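## Task

Place the black-handled espresso tamper on the top of the long lab bench beside arm1, the steel tow-ball post on the top of the wrapped box stack beside arm2, and the wooden pillar block on the top of the wrapped box stack beside arm3. Each must stay upright the way it stands now, with its entire base resting on that top. Every other object must finish resting directly on the top of the furniture it sits on now. Nothing may be left resting on a lower shelf or board without a hand holding it, or the attempt fails. Placements that stay put only because a robot holds them do not count. At the end, open the grippers and move the arms away.

## Robot and tools

Robots: three identical i2rt Big YAM arms named arm1, arm2 and arm3. Each has six revolute joints, a two-finger gripper and a wrist camera. With joints 1 and 6 at zero and the hand level and pointing forward, the wrist camera sits above the hand and looks toward the fingertips. The hand can reach roughly 1.0 m from the joint-1 axis. Joints move at different speeds, so the hand can take a wide, curved path between two postures.

Frame: there is one shared scene frame with its origin on the floor and +z up. The hand point is midway between the fingertips. The hand's z axis runs along the fingers, and the fingers open and close along the hand's y axis. The robots' foot poses are never printed.

execute_actions: the argument actions is a list holding exactly one action, or nothing. An empty list just returns the state and images. The action is one object keyed by robot name (arm1, arm2, arm3). Each robot gets its own entry, and each entry holds a joints object. In joints, each key names a joint and gives an absolute target, not an offset. Any subset of joints may be given, and all motions in the action start at the same moment.
- joint1_rad: -2.879 to 2.879 rad, done within ±0.045. It turns the whole arm about its base, with positive counter-clockwise seen from above. At 0 the arm extends the way its foot faces.
- joint2_rad: 0 to 3.141 rad, done within ±0.14. This is the shoulder. At 0 the upper arm points back and is about level; increasing values raise it and then bring it forward.
- joint3_rad: 0 to 3.019 rad, done within ±0.09. This is the elbow. At 0 the forearm lies folded against the upper arm; larger values open it.
- joint4_rad: -1.692 to 1.57 rad, done within ±0.055. This is hand pitch, with positive tilting the fingers up.
- joint5_rad: -1.57 to 1.57 rad, done within ±0.03. This is the sideways hand swing, with positive toward the arm's right.
- joint6_rad: -2.094 to 2.094 rad, done within ±0.035. This is hand roll, with positive clockwise as seen from behind the hand.
- gripper_m: 0 to 0.093 m, done within ±0.003. This is the fingertip separation. Each finger pad can push about 50 to 62 N, and some grippers push less.
Example action: {"arm1": {"joints": {"gripper_m": 0.05}}, "arm2": {"joints": {"joint1_rad": 0.3}}}. One action runs for at most 15 s. Any joint or robot left out of an action may keep driving toward its earlier target. If any key is unknown or any value is out of range, the whole call is rejected and nothing moves. The optional cameras argument lists any of arm1_cam_wrist, arm2_cam_wrist, arm3_cam_wrist, room_a and room_b, or "all". If it is omitted or null, all cameras are returned; [] returns none. The pictures line gives the order of the returned images.

wait: seconds from 0 to 10. It commands nothing new, lets the simulation run, and returns the same state and images as an empty action.

zoom_image: camera (one of the five) and region [x0, y0, x1, y1] in image pixels, measured from the top-left corner, at most 504 by 504. It can only zoom cameras that returned full images in the latest result. The wrist cameras are 616x616 fisheye and the room cameras are 896x504.

finished_scene: scene is the current scene number. It ends the scene for good after the robots have held the last command, and its result says whether the goal was met and gives the next task. The goal has to stay met at that moment.

Reading results: joint_status reports how each commanded motion ended.
- off_target: the joint stopped short and may still be pushing.
- contact_stop or time_out: the joint drops its target and holds where it stopped. A joint that timed out may keep a nearby target (at most 0.375, 0.375, 0.113, 0.225, 0.075 and 0.3 rad from its position for joints 1 to 6) and keep pushing. It will then move there on its own if the way clears. To relieve the push, command the joint to its reported position.
- not_followed, shown with a "joint command not followed" line and usually a cause: a safety check held back that arm's joint targets, although the gripper target still ran. The arm may keep retrying those targets with later actions until it gets targets that pass or the path clears. This check keeps arms from hitting themselves or each other, but it can react late and it ignores fingers, gripper housings and wrist cameras.
on_its_own lists joints moving without a command in this call; its "held at" value is the held target, not the joint's position. A joint carrying a load sinks over time. A target very close to the current position may produce no movement. If a result reports a stop, any later execute_actions, wait or finished_scene calls in the same reply are skipped.

Heat: holding loads and pushing against things heat the motors, and heating continues while you think. A MOTOR HOT line appears from 85 °C. At 100 °C the arm, including its gripper, goes limp and falls; this is reported as an OVER-TEMPERATURE FAULT, and its joints show limit_stop_at_motor_heat. After that, send the target again. Some heat carries into the next task.

Avoid: robots pressing hard against each other, which fails the run (there is no state line for arm contact); hard hits; objects dropped, slammed or knocked onto the floor or out of the work area; objects left on lower boards; and long, hard pushes. An arm does not stop when it touches something and can push strongly. Loose objects may sometimes be nudged by outside disturbances. While you think, the robots keep holding the last command.

Each tool is called by a JSON object that holds its "method" and its "body", one argument or row to a line.

## Session

{"method": "execute_actions", "body": {
  "actions": []
}}

Scene clock: 0.00 s.
arm1.joint_positions: joint1_rad=+0.497 joint2_rad=+0.589 joint3_rad=+1.452 joint4_rad=-1.533 joint5_rad=-0.277 joint6_rad=+0.736 gripper_m=+0.094
arm1.joint_status: not commanded
arm1.hand: x=-0.3330 y=+0.3242 z=+1.5105 quat_wxyz=(-0.433, -0.834, -0.327, +0.102) (m; scene frame)
arm2.joint_positions: joint1_rad=+0.696 joint2_rad=+0.288 joint3_rad=+1.386 joint4_rad=-1.374 joint5_rad=-0.148 joint6_rad=-0.531 gripper_m=+0.095
arm2.joint_status: not commanded
arm2.hand: x=+1.1926 y=+0.1397 z=+1.3935 quat_wxyz=(-0.467, -0.159, -0.782, +0.380) (m; scene frame)
arm3.joint_positions: joint1_rad=+0.501 joint2_rad=+0.381 joint3_rad=+1.497 joint4_rad=-1.363 joint5_rad=-0.150 joint6_rad=+0.545 gripper_m=+0.095
arm3.joint_status: not commanded
arm3.hand: x=-0.6904 y=-0.7377 z=+1.4947 quat_wxyz=(-0.604, -0.308, -0.726, -0.113) (m; scene frame)
pictures: arm1_cam_wrist, arm2_cam_wrist, arm3_cam_wrist, room_a, room_b
Images, in order (width x height): arm1_cam_wrist 616x616, arm2_cam_wrist 616x616, arm3_cam_wrist 616x616, room_a 896x504, room_b 896x504.

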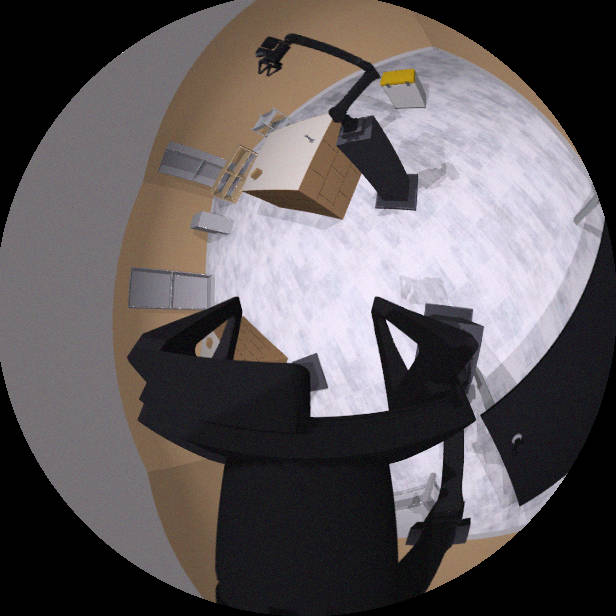

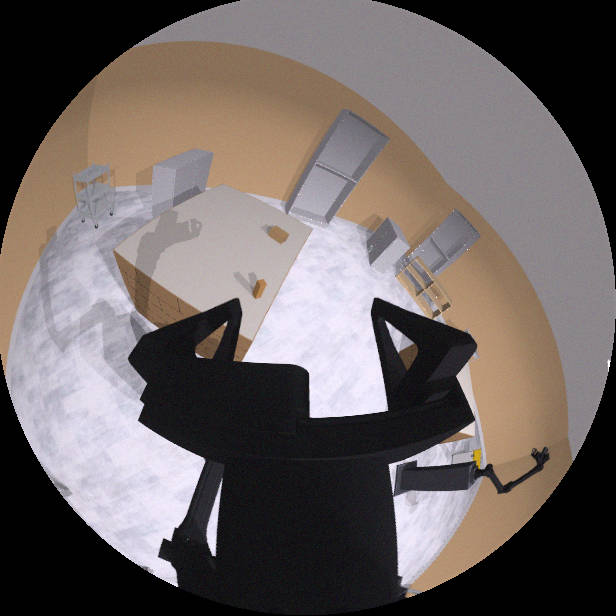

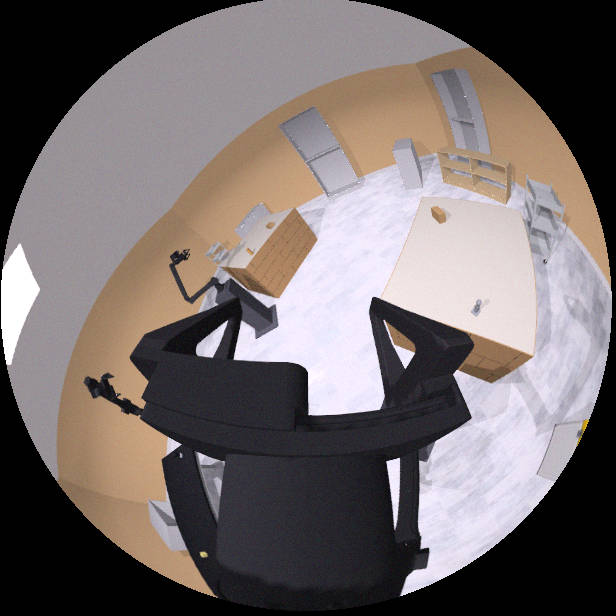

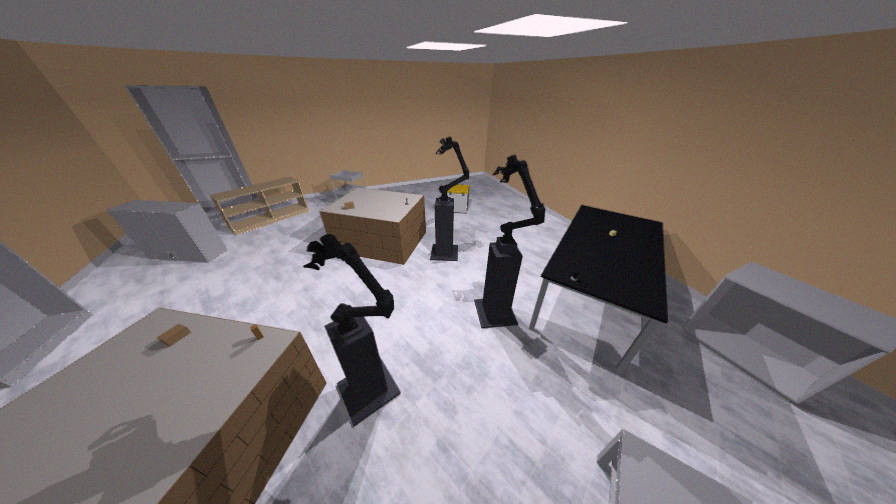

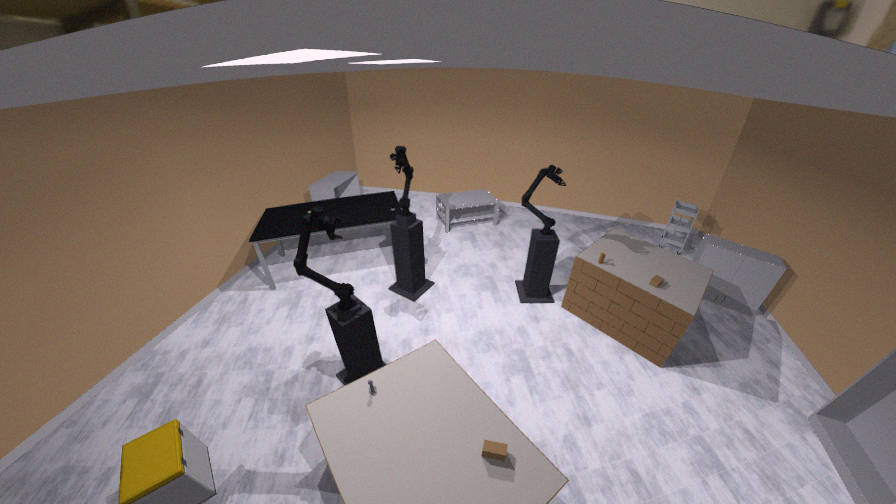

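{"method": "zoom_image", "body": {
  "camera": "room_a",
  "region": [500, 180, 700, 330]
}}

{"method": "zoom_image", "body": {
  "camera": "room_b",
  "region": [300, 330, 460, 450]
}}

{"method": "zoom_image", "body": {
  "camera": "room_a",
  "region": [140, 290, 320, 400]
}}

Region (500, 180, 700, 330) of room_a's 896x504 image, scaled by 2.520, with more detail than that image has; it fills the top 378 rows of this view, and the rest is white.

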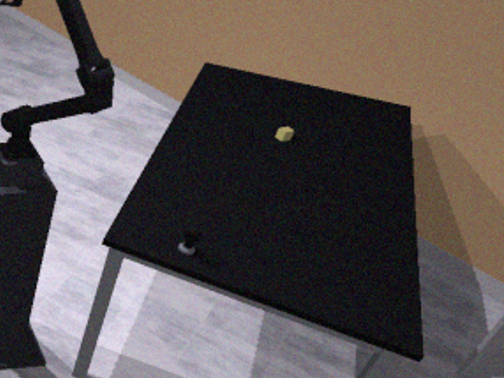

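Region (300, 330, 460, 450) of room_b's 896x504 image, scaled by 3.150, with more detail than that image has; it fills the top 378 rows of this view, and the rest is white.

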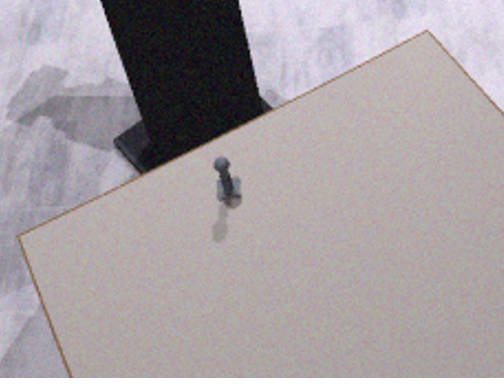

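Region (140, 290, 320, 400) of room_a's 896x504 image, scaled by 2.800, with more detail than that image has.

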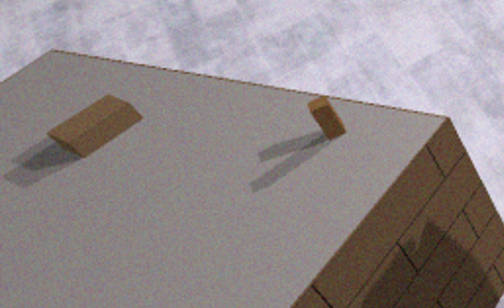

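{"method": "execute_actions", "body": {
  "actions": [
    {"arm1":{"joints":{"joint2_rad":0.9,"joint3_rad":0.9,"joint4_rad":0.0,"joint5_rad":0,"joint6_rad":0}},"arm2":{"joints":{"joint1_rad":0.9,"joint2_rad":1.2,"joint3_rad":1.2,"joint4_rad":-1.0,"joint5_rad":0,"joint6_rad":0}},"arm3":{"joints":{"joint1_rad":-0.2,"joint2_rad":1.2,"joint3_rad":1.4,"joint4_rad":-1.2,"joint5_rad":0,"joint6_rad":0}}}
  ]
}}

Scene clock: 3.33 s.
arm1.joint_positions: joint1_rad=+0.497 joint2_rad=+0.904 joint3_rad=+0.888 joint4_rad=-0.025 joint5_rad=-0.003 joint6_rad=+0.009 gripper_m=+0.094
arm1.joint_status: all done
arm1.hand: x=-0.4390 y=+0.0537 z=+1.4214 quat_wxyz=(-0.437, -0.569, -0.451, +0.531) (m; scene frame)
arm2.joint_positions: joint1_rad=+0.891 joint2_rad=+1.205 joint3_rad=+1.195 joint4_rad=-1.019 joint5_rad=-0.004 joint6_rad=-0.013 gripper_m=+0.095
arm2.joint_status: all done
arm2.hand: x=+1.4327 y=-0.1380 z=+1.1087 quat_wxyz=(-0.243, -0.389, -0.882, +0.105) (m; scene frame)
arm3.joint_positions: joint1_rad=-0.205 joint2_rad=+1.208 joint3_rad=+1.383 joint4_rad=-1.211 joint5_rad=-0.001 joint6_rad=+0.008 gripper_m=+0.095
arm3.joint_status: all done
arm3.hand: x=-0.5795 y=-1.1229 z=+1.2387 quat_wxyz=(-0.226, -0.499, -0.826, +0.134) (m; scene frame)
pictures: arm1_cam_wrist, arm2_cam_wrist, arm3_cam_wrist, room_a, room_b
Images, in order (width x height): arm1_cam_wrist 616x616, arm2_cam_wrist 616x616, arm3_cam_wrist 616x616, room_a 896x504, room_b 896x504.

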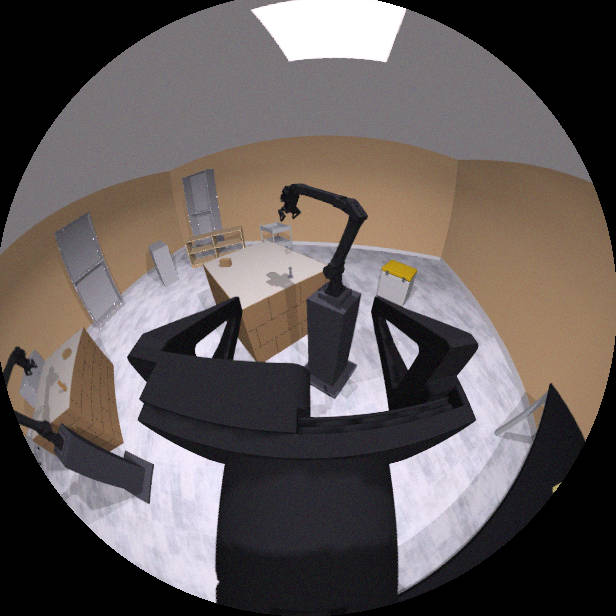

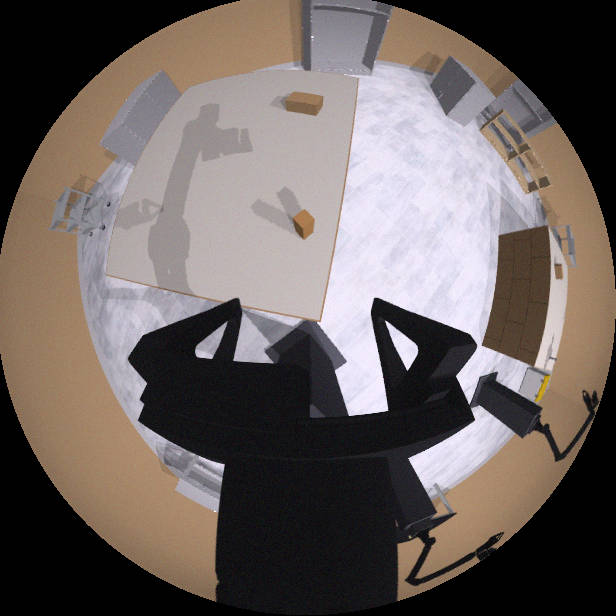

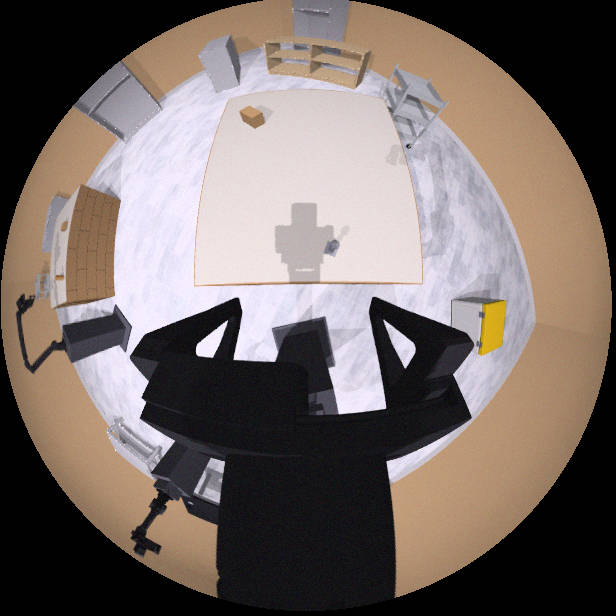

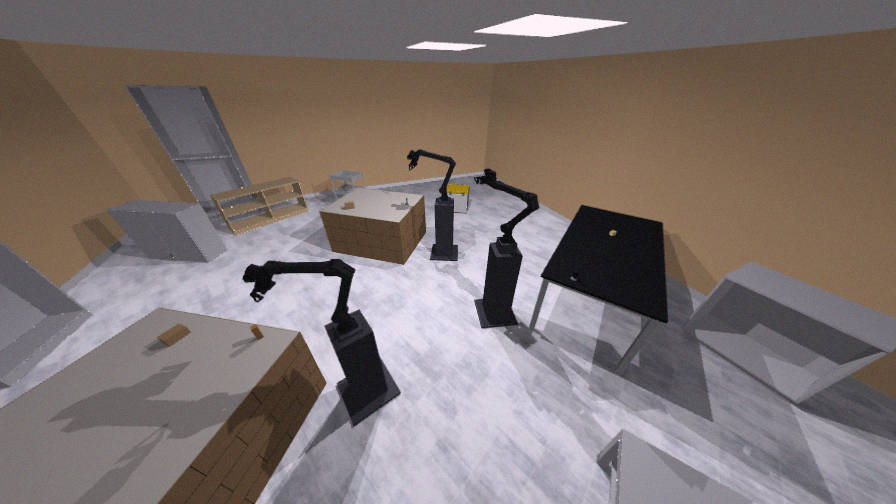

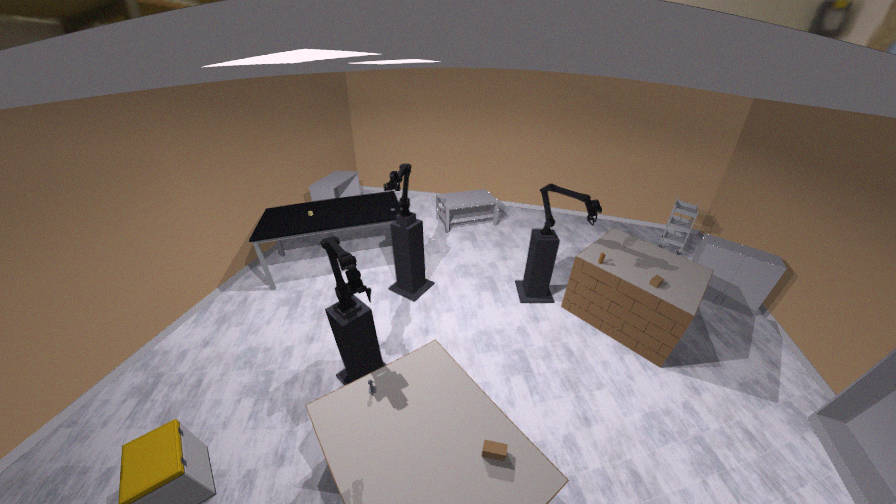

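{"method": "execute_actions", "body": {
  "actions": [
    {"arm1":{"joints":{"joint4_rad":-1.0}},"arm2":{"joints":{"joint3_rad":1.7}},"arm3":{"joints":{"joint2_rad":1.6}}}
  ],
  "cameras": ["arm3_cam_wrist"]
}}

Scene clock: 5.17 s.
arm1.joint_positions: joint1_rad=+0.497 joint2_rad=+0.904 joint3_rad=+0.888 joint4_rad=-0.983 joint5_rad=-0.003 joint6_rad=+0.009 gripper_m=+0.094
arm1.joint_status: all done
arm1.hand: x=-0.4128 y=+0.1658 z=+1.2262 quat_wxyz=(-0.178, -0.752, -0.599, +0.211) (m; scene frame)
arm2.joint_positions: joint1_rad=+0.891 joint2_rad=+1.192 joint3_rad=+1.653 joint4_rad=-1.012 joint5_rad=-0.004 joint6_rad=-0.013 gripper_m=+0.095
arm2.joint_status: all done
arm2.hand: x=+1.4575 y=-0.1684 z=+1.3631 quat_wxyz=(-0.444, -0.353, -0.800, +0.197) (m; scene frame)
arm3.joint_positions: joint1_rad=-0.205 joint2_rad=+1.608 joint3_rad=+1.383 joint4_rad=-1.210 joint5_rad=-0.001 joint6_rad=+0.008 gripper_m=+0.095
arm3.joint_status: all done
arm3.hand: x=-0.5530 y=-1.1724 z=+1.0524 quat_wxyz=(-0.056, -0.516, -0.854, +0.033) (m; scene frame)
pictures: arm3_cam_wrist
Images, in order (width x height): arm3_cam_wrist 616x616.

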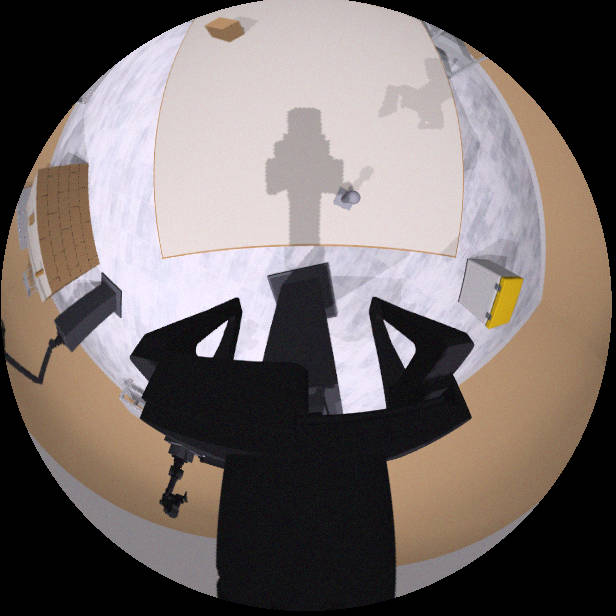

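{"method": "execute_actions", "body": {
  "actions": [
    {"arm1":{"joints":{"joint1_rad":0.36,"joint4_rad":0.0}},"arm2":{"joints":{"joint2_rad":1.963,"joint3_rad":1.79,"joint4_rad":-1.376}},"arm3":{"joints":{"joint1_rad":-0.34,"joint2_rad":1.995,"joint3_rad":1.67,"joint4_rad":-1.228}}}
  ],
  "cameras": ["arm2_cam_wrist","arm3_cam_wrist","room_b"]
}}

Scene clock: 11.23 s.
arm1.joint_positions: joint1_rad=+0.360 joint2_rad=+0.904 joint3_rad=+0.888 joint4_rad=-0.025 joint5_rad=-0.001 joint6_rad=+0.008 gripper_m=+0.094
arm1.joint_status: all done
arm1.hand: x=-0.5009 y=+0.0718 z=+1.4209 quat_wxyz=(-0.398, -0.598, -0.412, +0.561) (m; scene frame)
arm2.joint_positions: joint1_rad=+0.891 joint2_rad=+1.985 joint3_rad=+1.769 joint4_rad=-1.365 joint5_rad=-0.004 joint6_rad=-0.013 gripper_m=+0.095
arm2.joint_status: all done
arm2.hand: x=+1.5316 y=-0.2472 z=+0.9360 quat_wxyz=(+0.005, -0.403, -0.915, -0.008) (m; scene frame)
arm3.joint_positions: joint1_rad=-0.341 joint2_rad=+2.014 joint3_rad=+1.619 joint4_rad=-1.224 joint5_rad=+0.000 joint6_rad=+0.007 gripper_m=+0.095
arm3.joint_status: all done
arm3.hand: x=-0.5896 y=-1.2726 z=+0.9257 quat_wxyz=(+0.022, -0.573, -0.819, -0.014) (m; scene frame)
pictures: arm2_cam_wrist, arm3_cam_wrist, room_b
Images, in order (width x height): arm2_cam_wrist 616x616, arm3_cam_wrist 616x616, room_b 896x504.

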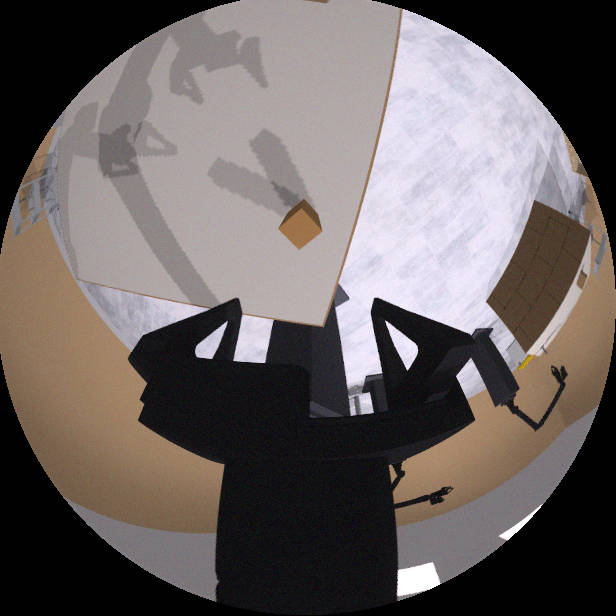

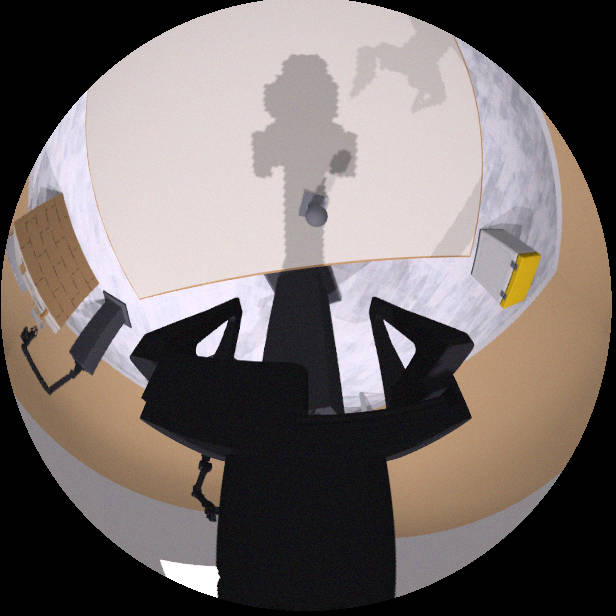

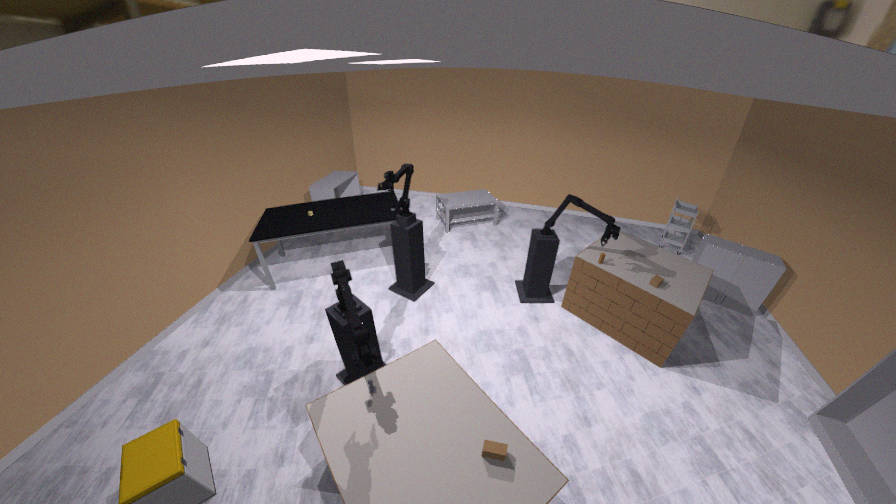

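{"method": "zoom_image", "body": {
  "camera": "arm3_cam_wrist",
  "region": [260, 140, 380, 260]
}}

{"method": "zoom_image", "body": {
  "camera": "arm2_cam_wrist",
  "region": [240, 170, 360, 290]
}}

Region (260, 140, 380, 260) of arm3_cam_wrist's 616x616 image, scaled by 4.200, with more detail than that image has.

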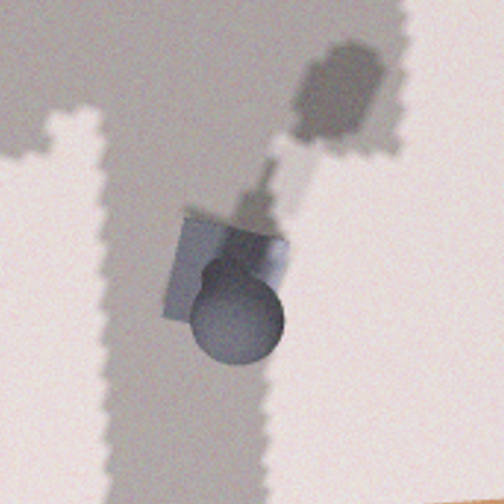

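Region (240, 170, 360, 290) of arm2_cam_wrist's 616x616 image, scaled by 4.200, with more detail than that image has.

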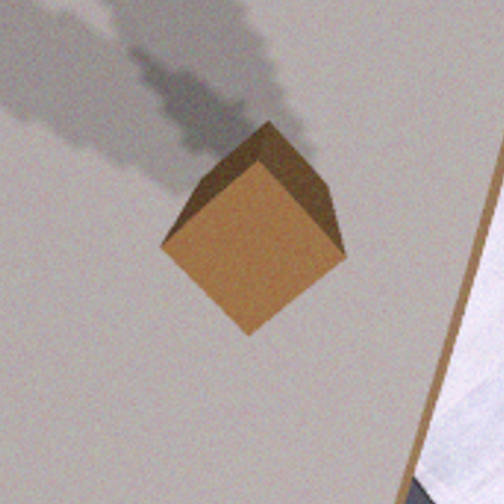

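{"method": "execute_actions", "body": {
  "actions": [
    {"arm2":{"joints":{"joint1_rad":0.915,"joint2_rad":2.06,"joint4_rad":-1.25,"joint6_rad":-0.75}},"arm3":{"joints":{"joint1_rad":-0.362,"joint2_rad":2.125,"joint4_rad":-1.03}}}
  ],
  "cameras": ["arm1_cam_wrist","arm2_cam_wrist","arm3_cam_wrist"]
}}

Scene clock: 14.43 s.
arm1.joint_positions: joint1_rad=+0.360 joint2_rad=+0.904 joint3_rad=+0.888 joint4_rad=-0.025 joint5_rad=-0.001 joint6_rad=+0.008 gripper_m=+0.094
arm1.joint_status: not commanded
arm1.hand: x=-0.5009 y=+0.0718 z=+1.4209 quat_wxyz=(-0.398, -0.598, -0.412, +0.561) (m; scene frame)
arm2.joint_positions: joint1_rad=+0.905 joint2_rad=+2.065 joint3_rad=+1.769 joint4_rad=-1.264 joint5_rad=-0.004 joint6_rad=-0.736 gripper_m=+0.095
arm2.joint_status: all done
arm2.hand: x=+1.5531 y=-0.2576 z=+0.8884 quat_wxyz=(-0.006, -0.046, -0.999, -0.002) (m; scene frame)
arm3.joint_positions: joint1_rad=-0.359 joint2_rad=+2.147 joint3_rad=+1.625 joint4_rad=-1.043 joint5_rad=+0.000 joint6_rad=+0.007 gripper_m=+0.095
arm3.joint_status: all done
arm3.hand: x=-0.5892 y=-1.3056 z=+0.8492 quat_wxyz=(+0.000, -0.581, -0.814, +0.001) (m; scene frame)
pictures: arm1_cam_wrist, arm2_cam_wrist, arm3_cam_wrist
Images, in order (width x height): arm1_cam_wrist 616x616, arm2_cam_wrist 616x616, arm3_cam_wrist 616x616.

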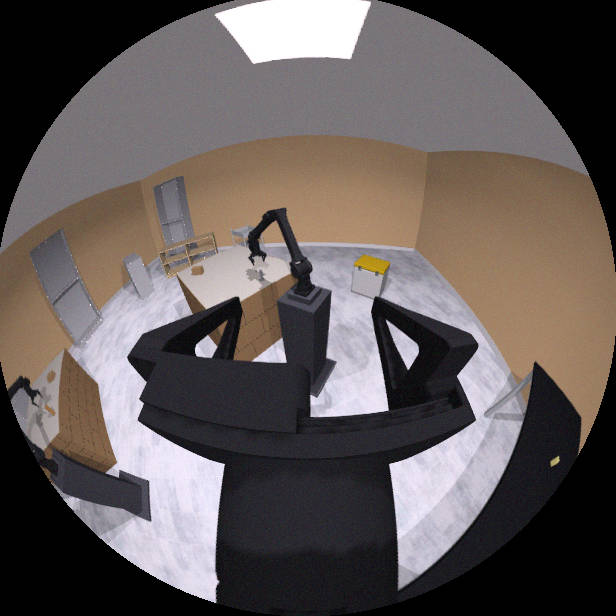

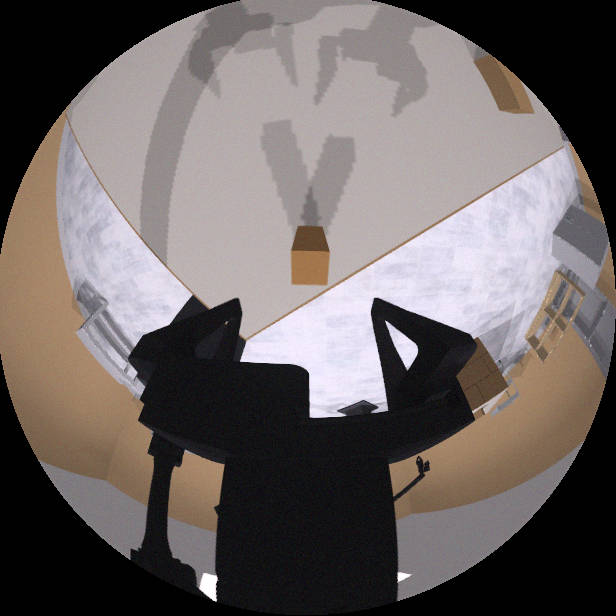

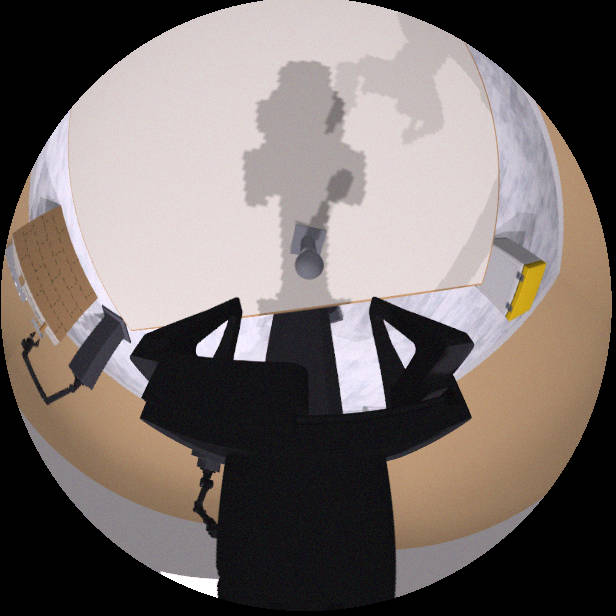

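{"method": "zoom_image", "body": {
  "camera": "arm3_cam_wrist",
  "region": [220, 200, 400, 340]
}}

{"method": "zoom_image", "body": {
  "camera": "arm1_cam_wrist",
  "region": [220, 220, 300, 300]
}}

Region (220, 200, 400, 340) of arm3_cam_wrist's 616x616 image, scaled by 2.800, with more detail than that image has.

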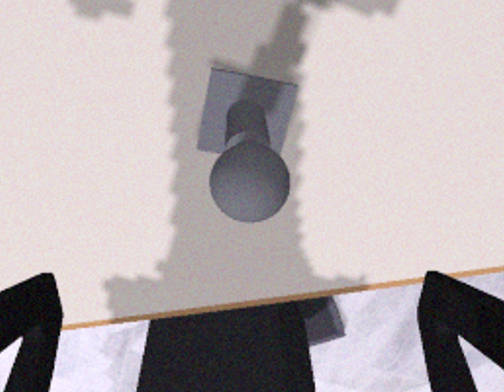

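Region (220, 220, 300, 300) of arm1_cam_wrist's 616x616 image, scaled by 6.300, with more detail than that image has.

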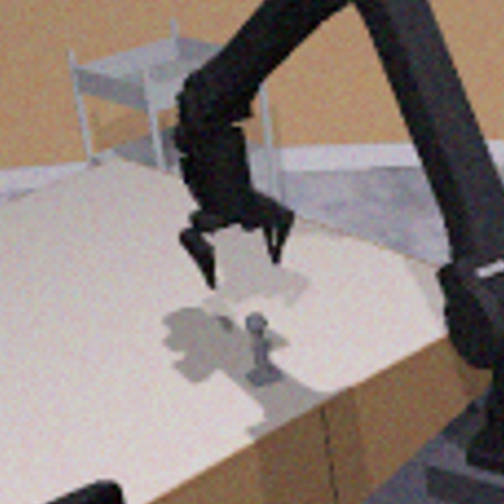

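{"method": "execute_actions", "body": {
  "actions": [
    {"arm2":{"joints":{"joint2_rad":2.14,"joint3_rad":1.715,"joint4_rad":-1.105}},"arm3":{"joints":{"joint1_rad":-0.369,"joint2_rad":2.226,"joint3_rad":1.59,"joint4_rad":-0.88}}}
  ],
  "cameras": ["arm1_cam_wrist","arm2_cam_wrist","arm3_cam_wrist"]
}}

Scene clock: 16.73 s.
arm1.joint_positions: joint1_rad=+0.360 joint2_rad=+0.904 joint3_rad=+0.888 joint4_rad=-0.025 joint5_rad=-0.001 joint6_rad=+0.008 gripper_m=+0.094
arm1.joint_status: not commanded
arm1.hand: x=-0.5009 y=+0.0718 z=+1.4209 quat_wxyz=(-0.398, -0.598, -0.412, +0.561) (m; scene frame)
arm2.joint_positions: joint1_rad=+0.905 joint2_rad=+2.149 joint3_rad=+1.711 joint4_rad=-1.119 joint5_rad=-0.004 joint6_rad=-0.737 gripper_m=+0.095
arm2.joint_status: all done
arm2.hand: x=+1.5572 y=-0.2613 z=+0.8166 quat_wxyz=(-0.007, -0.046, -0.999, +0.000) (m; scene frame)
arm3.joint_positions: joint1_rad=-0.362 joint2_rad=+2.246 joint3_rad=+1.582 joint4_rad=-0.893 joint5_rad=+0.000 joint6_rad=+0.007 gripper_m=+0.095
arm3.joint_status: all done
arm3.hand: x=-0.5917 y=-1.3043 z=+0.7769 quat_wxyz=(-0.004, -0.582, -0.813, +0.003) (m; scene frame)
pictures: arm1_cam_wrist, arm2_cam_wrist, arm3_cam_wrist
Images, in order (width x height): arm1_cam_wrist 616x616, arm2_cam_wrist 616x616, arm3_cam_wrist 616x616.

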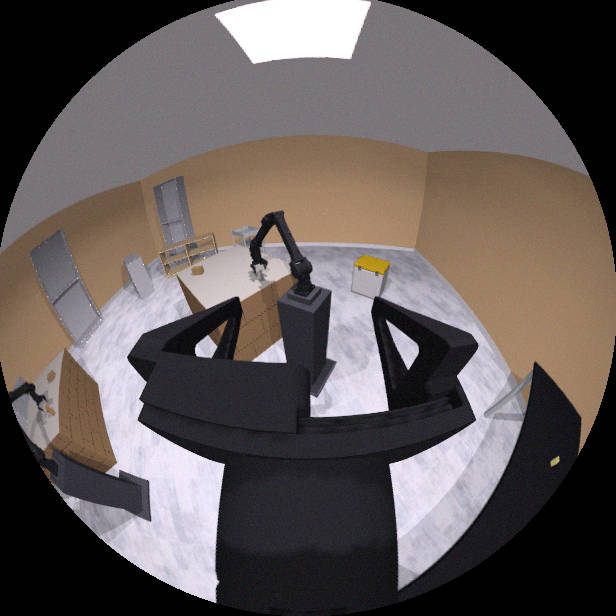

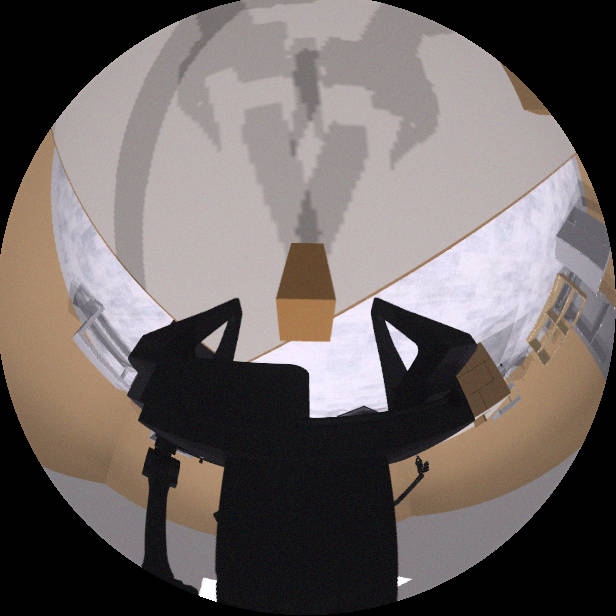

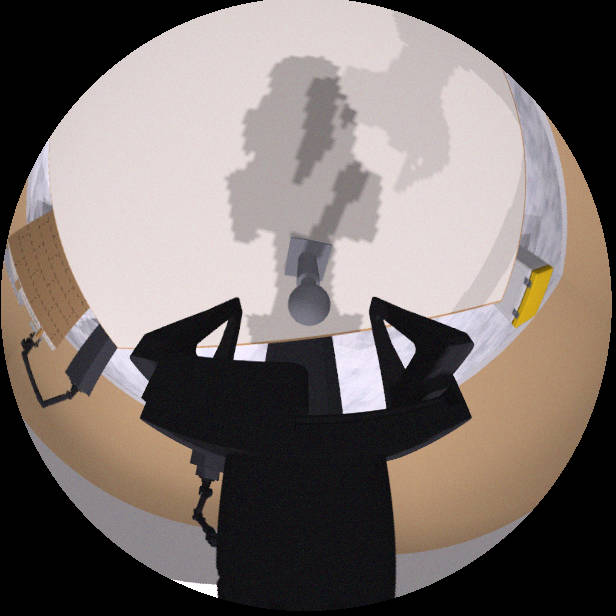

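{"method": "execute_actions", "body": {
  "actions": [
    {"arm2":{"joints":{"joint2_rad":1.79,"joint3_rad":1.89,"joint4_rad":-1.64}},"arm3":{"joints":{"joint2_rad":2.246,"joint3_rad":1.566,"joint4_rad":-0.85,"gripper_m":0.05}}}
  ],
  "cameras": ["arm1_cam_wrist","arm3_cam_wrist"]
}}

{"method": "zoom_image", "body": {
  "camera": "arm1_cam_wrist",
  "region": [230, 240, 290, 300]
}}

Scene clock: 19.37 s.
arm1.joint_positions: joint1_rad=+0.360 joint2_rad=+0.904 joint3_rad=+0.888 joint4_rad=-0.025 joint5_rad=-0.001 joint6_rad=+0.008 gripper_m=+0.094
arm1.joint_status: not commanded
arm1.hand: x=-0.5009 y=+0.0718 z=+1.4209 quat_wxyz=(-0.398, -0.598, -0.412, +0.561) (m; scene frame)
arm2.joint_positions: joint1_rad=+0.905 joint2_rad=+1.797 joint3_rad=+1.877 joint4_rad=-1.627 joint5_rad=-0.003 joint6_rad=-0.738 gripper_m=+0.095
arm2.joint_status: all done
arm2.hand: x=+1.5055 y=-0.2078 z=+1.0833 quat_wxyz=(-0.010, -0.046, -0.999, +0.003) (m; scene frame)
arm3.joint_positions: joint1_rad=-0.362 joint2_rad=+2.246 joint3_rad=+1.569 joint4_rad=-0.863 joint5_rad=+0.000 joint6_rad=+0.007 gripper_m=+0.050
arm3.joint_status: all done
arm3.hand: x=-0.5914 y=-1.3052 z=+0.7731 quat_wxyz=(-0.011, -0.582, -0.813, +0.008) (m; scene frame)
pictures: arm1_cam_wrist, arm3_cam_wrist
Images, in order (width x height): arm1_cam_wrist 616x616, arm3_cam_wrist 616x616.

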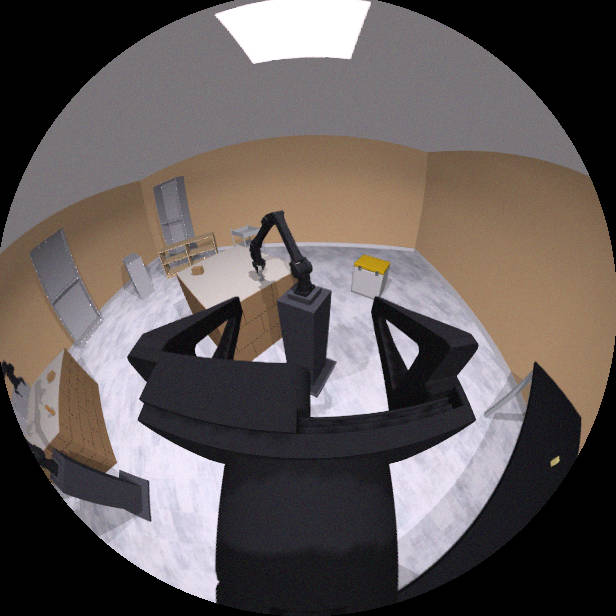

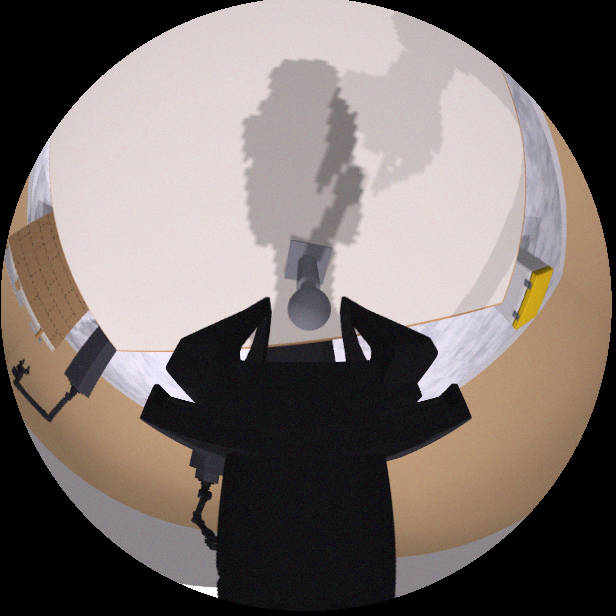

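Region (230, 240, 290, 300) of arm1_cam_wrist's 616x616 image, scaled by 8.400, with more detail than that image has.

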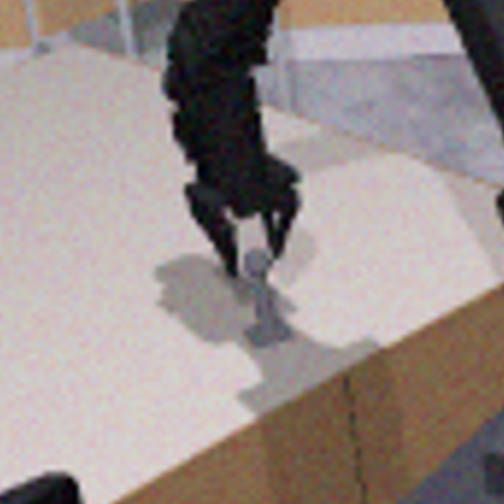

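{"method": "execute_actions", "body": {
  "actions": [
    {"arm2":{"joints":{"joint1_rad":-0.6,"joint6_rad":0}},"arm3":{"joints":{"joint2_rad":2.265,"joint3_rad":1.553}}}
  ],
  "cameras": ["arm3_cam_wrist"]
}}

Scene clock: 21.33 s.
arm1.joint_positions: joint1_rad=+0.360 joint2_rad=+0.904 joint3_rad=+0.888 joint4_rad=-0.025 joint5_rad=-0.001 joint6_rad=+0.008 gripper_m=+0.094
arm1.joint_status: not commanded
arm1.hand: x=-0.5009 y=+0.0718 z=+1.4209 quat_wxyz=(-0.398, -0.598, -0.412, +0.561) (m; scene frame)
arm2.joint_positions: joint1_rad=-0.606 joint2_rad=+1.797 joint3_rad=+1.877 joint4_rad=-1.627 joint5_rad=+0.001 joint6_rad=-0.013 gripper_m=+0.095
arm2.joint_status: all done
arm2.hand: x=+0.7379 y=-0.1968 z=+1.0819 quat_wxyz=(+0.000, -0.918, -0.396, +0.008) (m; scene frame)
arm3.joint_positions: joint1_rad=-0.362 joint2_rad=+2.266 joint3_rad=+1.555 joint4_rad=-0.862 joint5_rad=+0.000 joint6_rad=+0.007 gripper_m=+0.050
arm3.joint_status: all done
arm3.hand: x=-0.5952 y=-1.2943 z=+0.7574 quat_wxyz=(+0.003, -0.582, -0.813, -0.001) (m; scene frame)
pictures: arm3_cam_wrist
Images, in order (width x height): arm3_cam_wrist 616x616.

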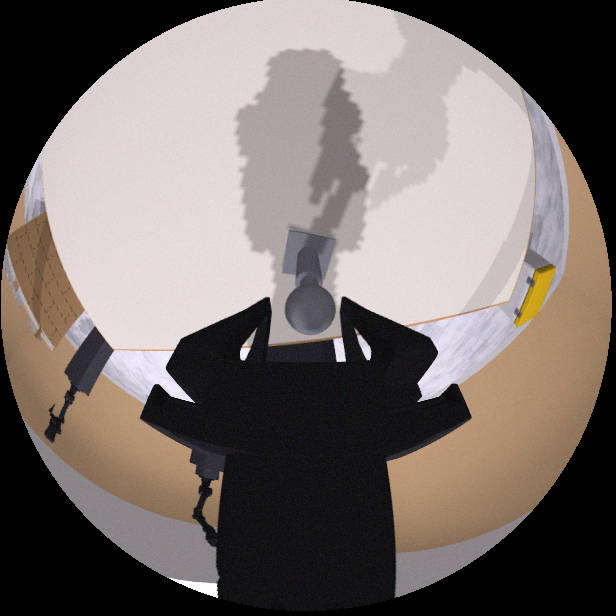

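{"method": "execute_actions", "body": {
  "actions": [
    {"arm3":{"joints":{"gripper_m":0.015}}}
  ],
  "cameras": ["arm3_cam_wrist"]
}}

Scene clock: 22.17 s.
arm1.joint_positions: joint1_rad=+0.360 joint2_rad=+0.904 joint3_rad=+0.888 joint4_rad=-0.025 joint5_rad=-0.001 joint6_rad=+0.008 gripper_m=+0.094
arm1.joint_status: not commanded
arm1.hand: x=-0.5009 y=+0.0718 z=+1.4209 quat_wxyz=(-0.398, -0.598, -0.412, +0.561) (m; scene frame)
arm2.joint_positions: joint1_rad=-0.606 joint2_rad=+1.797 joint3_rad=+1.877 joint4_rad=-1.627 joint5_rad=+0.001 joint6_rad=-0.013 gripper_m=+0.095
arm2.joint_status: not commanded
arm2.hand: x=+0.7379 y=-0.1968 z=+1.0819 quat_wxyz=(+0.000, -0.918, -0.396, +0.008) (m; scene frame)
arm3.joint_positions: joint1_rad=-0.363 joint2_rad=+2.266 joint3_rad=+1.555 joint4_rad=-0.862 joint5_rad=+0.000 joint6_rad=+0.007 gripper_m=+0.028
arm3.joint_status: gripper_m off_target (ended at +0.028, target +0.015)
arm3.hand: x=-0.5955 y=-1.2945 z=+0.7574 quat_wxyz=(+0.003, -0.582, -0.813, -0.001) (m; scene frame)
pictures: arm3_cam_wrist
Images, in order (width x height): arm3_cam_wrist 616x616.

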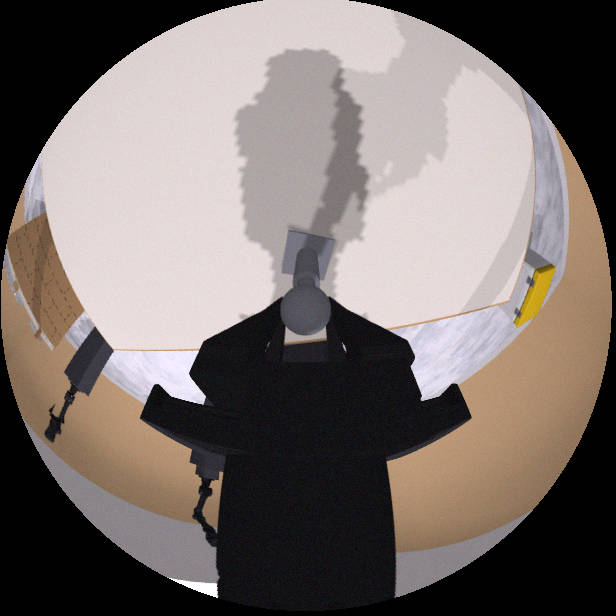

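{"method": "zoom_image", "body": {
  "camera": "arm3_cam_wrist",
  "region": [240, 220, 380, 360]
}}

Region (240, 220, 380, 360) of arm3_cam_wrist's 616x616 image, scaled by 3.600, with more detail than that image has.

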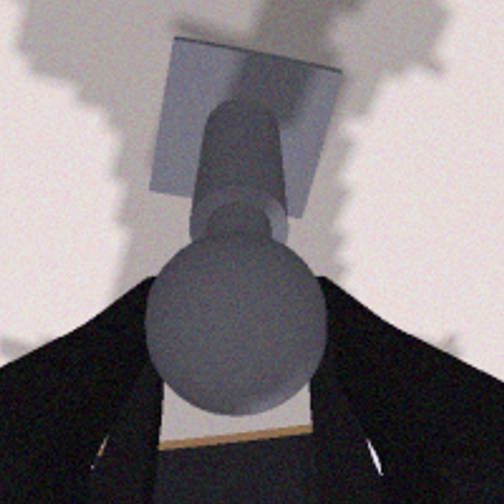

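{"method": "execute_actions", "body": {
  "actions": [
    {"arm1":{"joints":{"joint2_rad":2.19,"joint3_rad":1.09,"joint4_rad":1.35}},"arm2":{"joints":{"joint1_rad":-1.2}},"arm3":{"joints":{"joint2_rad":1.65,"joint3_rad":1.6,"joint4_rad":-1.49}}}
  ],
  "cameras": ["arm3_cam_wrist","room_b"]
}}

Scene clock: 24.93 s.
arm1.joint_positions: joint1_rad=+0.360 joint2_rad=+2.170 joint3_rad=+1.081 joint4_rad=+1.325 joint5_rad=-0.001 joint6_rad=+0.008 gripper_m=+0.094
arm1.joint_status: all done
arm1.hand: x=-0.5797 y=-0.1493 z=+1.0878 quat_wxyz=(-0.452, -0.514, -0.353, +0.638) (m; scene frame)
arm2.joint_positions: joint1_rad=-1.206 joint2_rad=+1.797 joint3_rad=+1.877 joint4_rad=-1.627 joint5_rad=+0.002 joint6_rad=-0.010 gripper_m=+0.095
arm2.joint_status: all done
arm2.hand: x=+0.5793 y=+0.0933 z=+1.0842 quat_wxyz=(+0.004, -0.994, -0.106, +0.010) (m; scene frame)
arm3.joint_positions: joint1_rad=-0.363 joint2_rad=+1.685 joint3_rad=+1.564 joint4_rad=-1.483 joint5_rad=+0.000 joint6_rad=+0.007 gripper_m=+0.028
arm3.joint_status: all done
arm3.hand: x=-0.6283 y=-1.1993 z=+1.0823 quat_wxyz=(+0.015, -0.582, -0.813, -0.010) (m; scene frame)
pictures: arm3_cam_wrist, room_b
Images, in order (width x height): arm3_cam_wrist 616x616, room_b 896x504.

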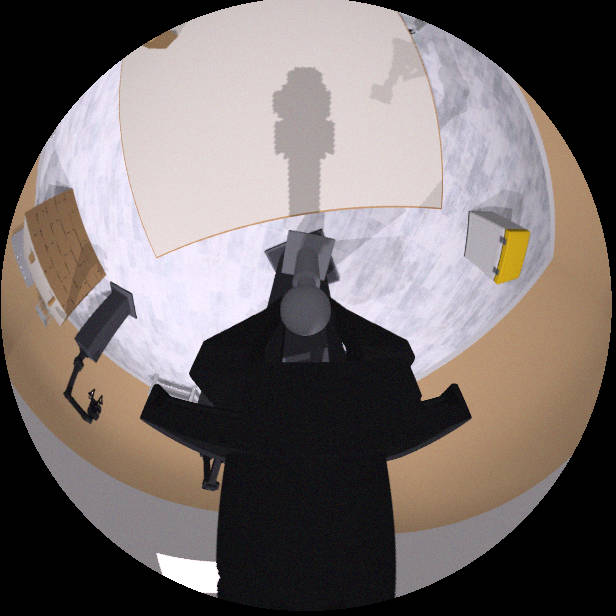

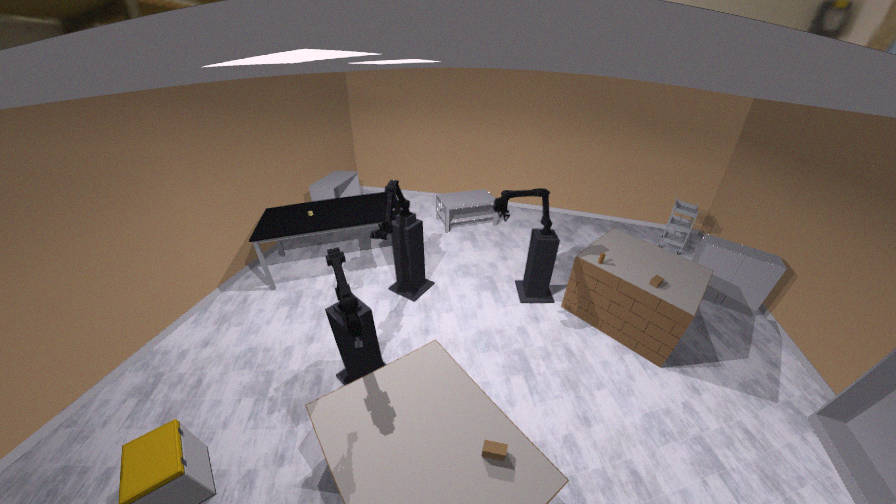

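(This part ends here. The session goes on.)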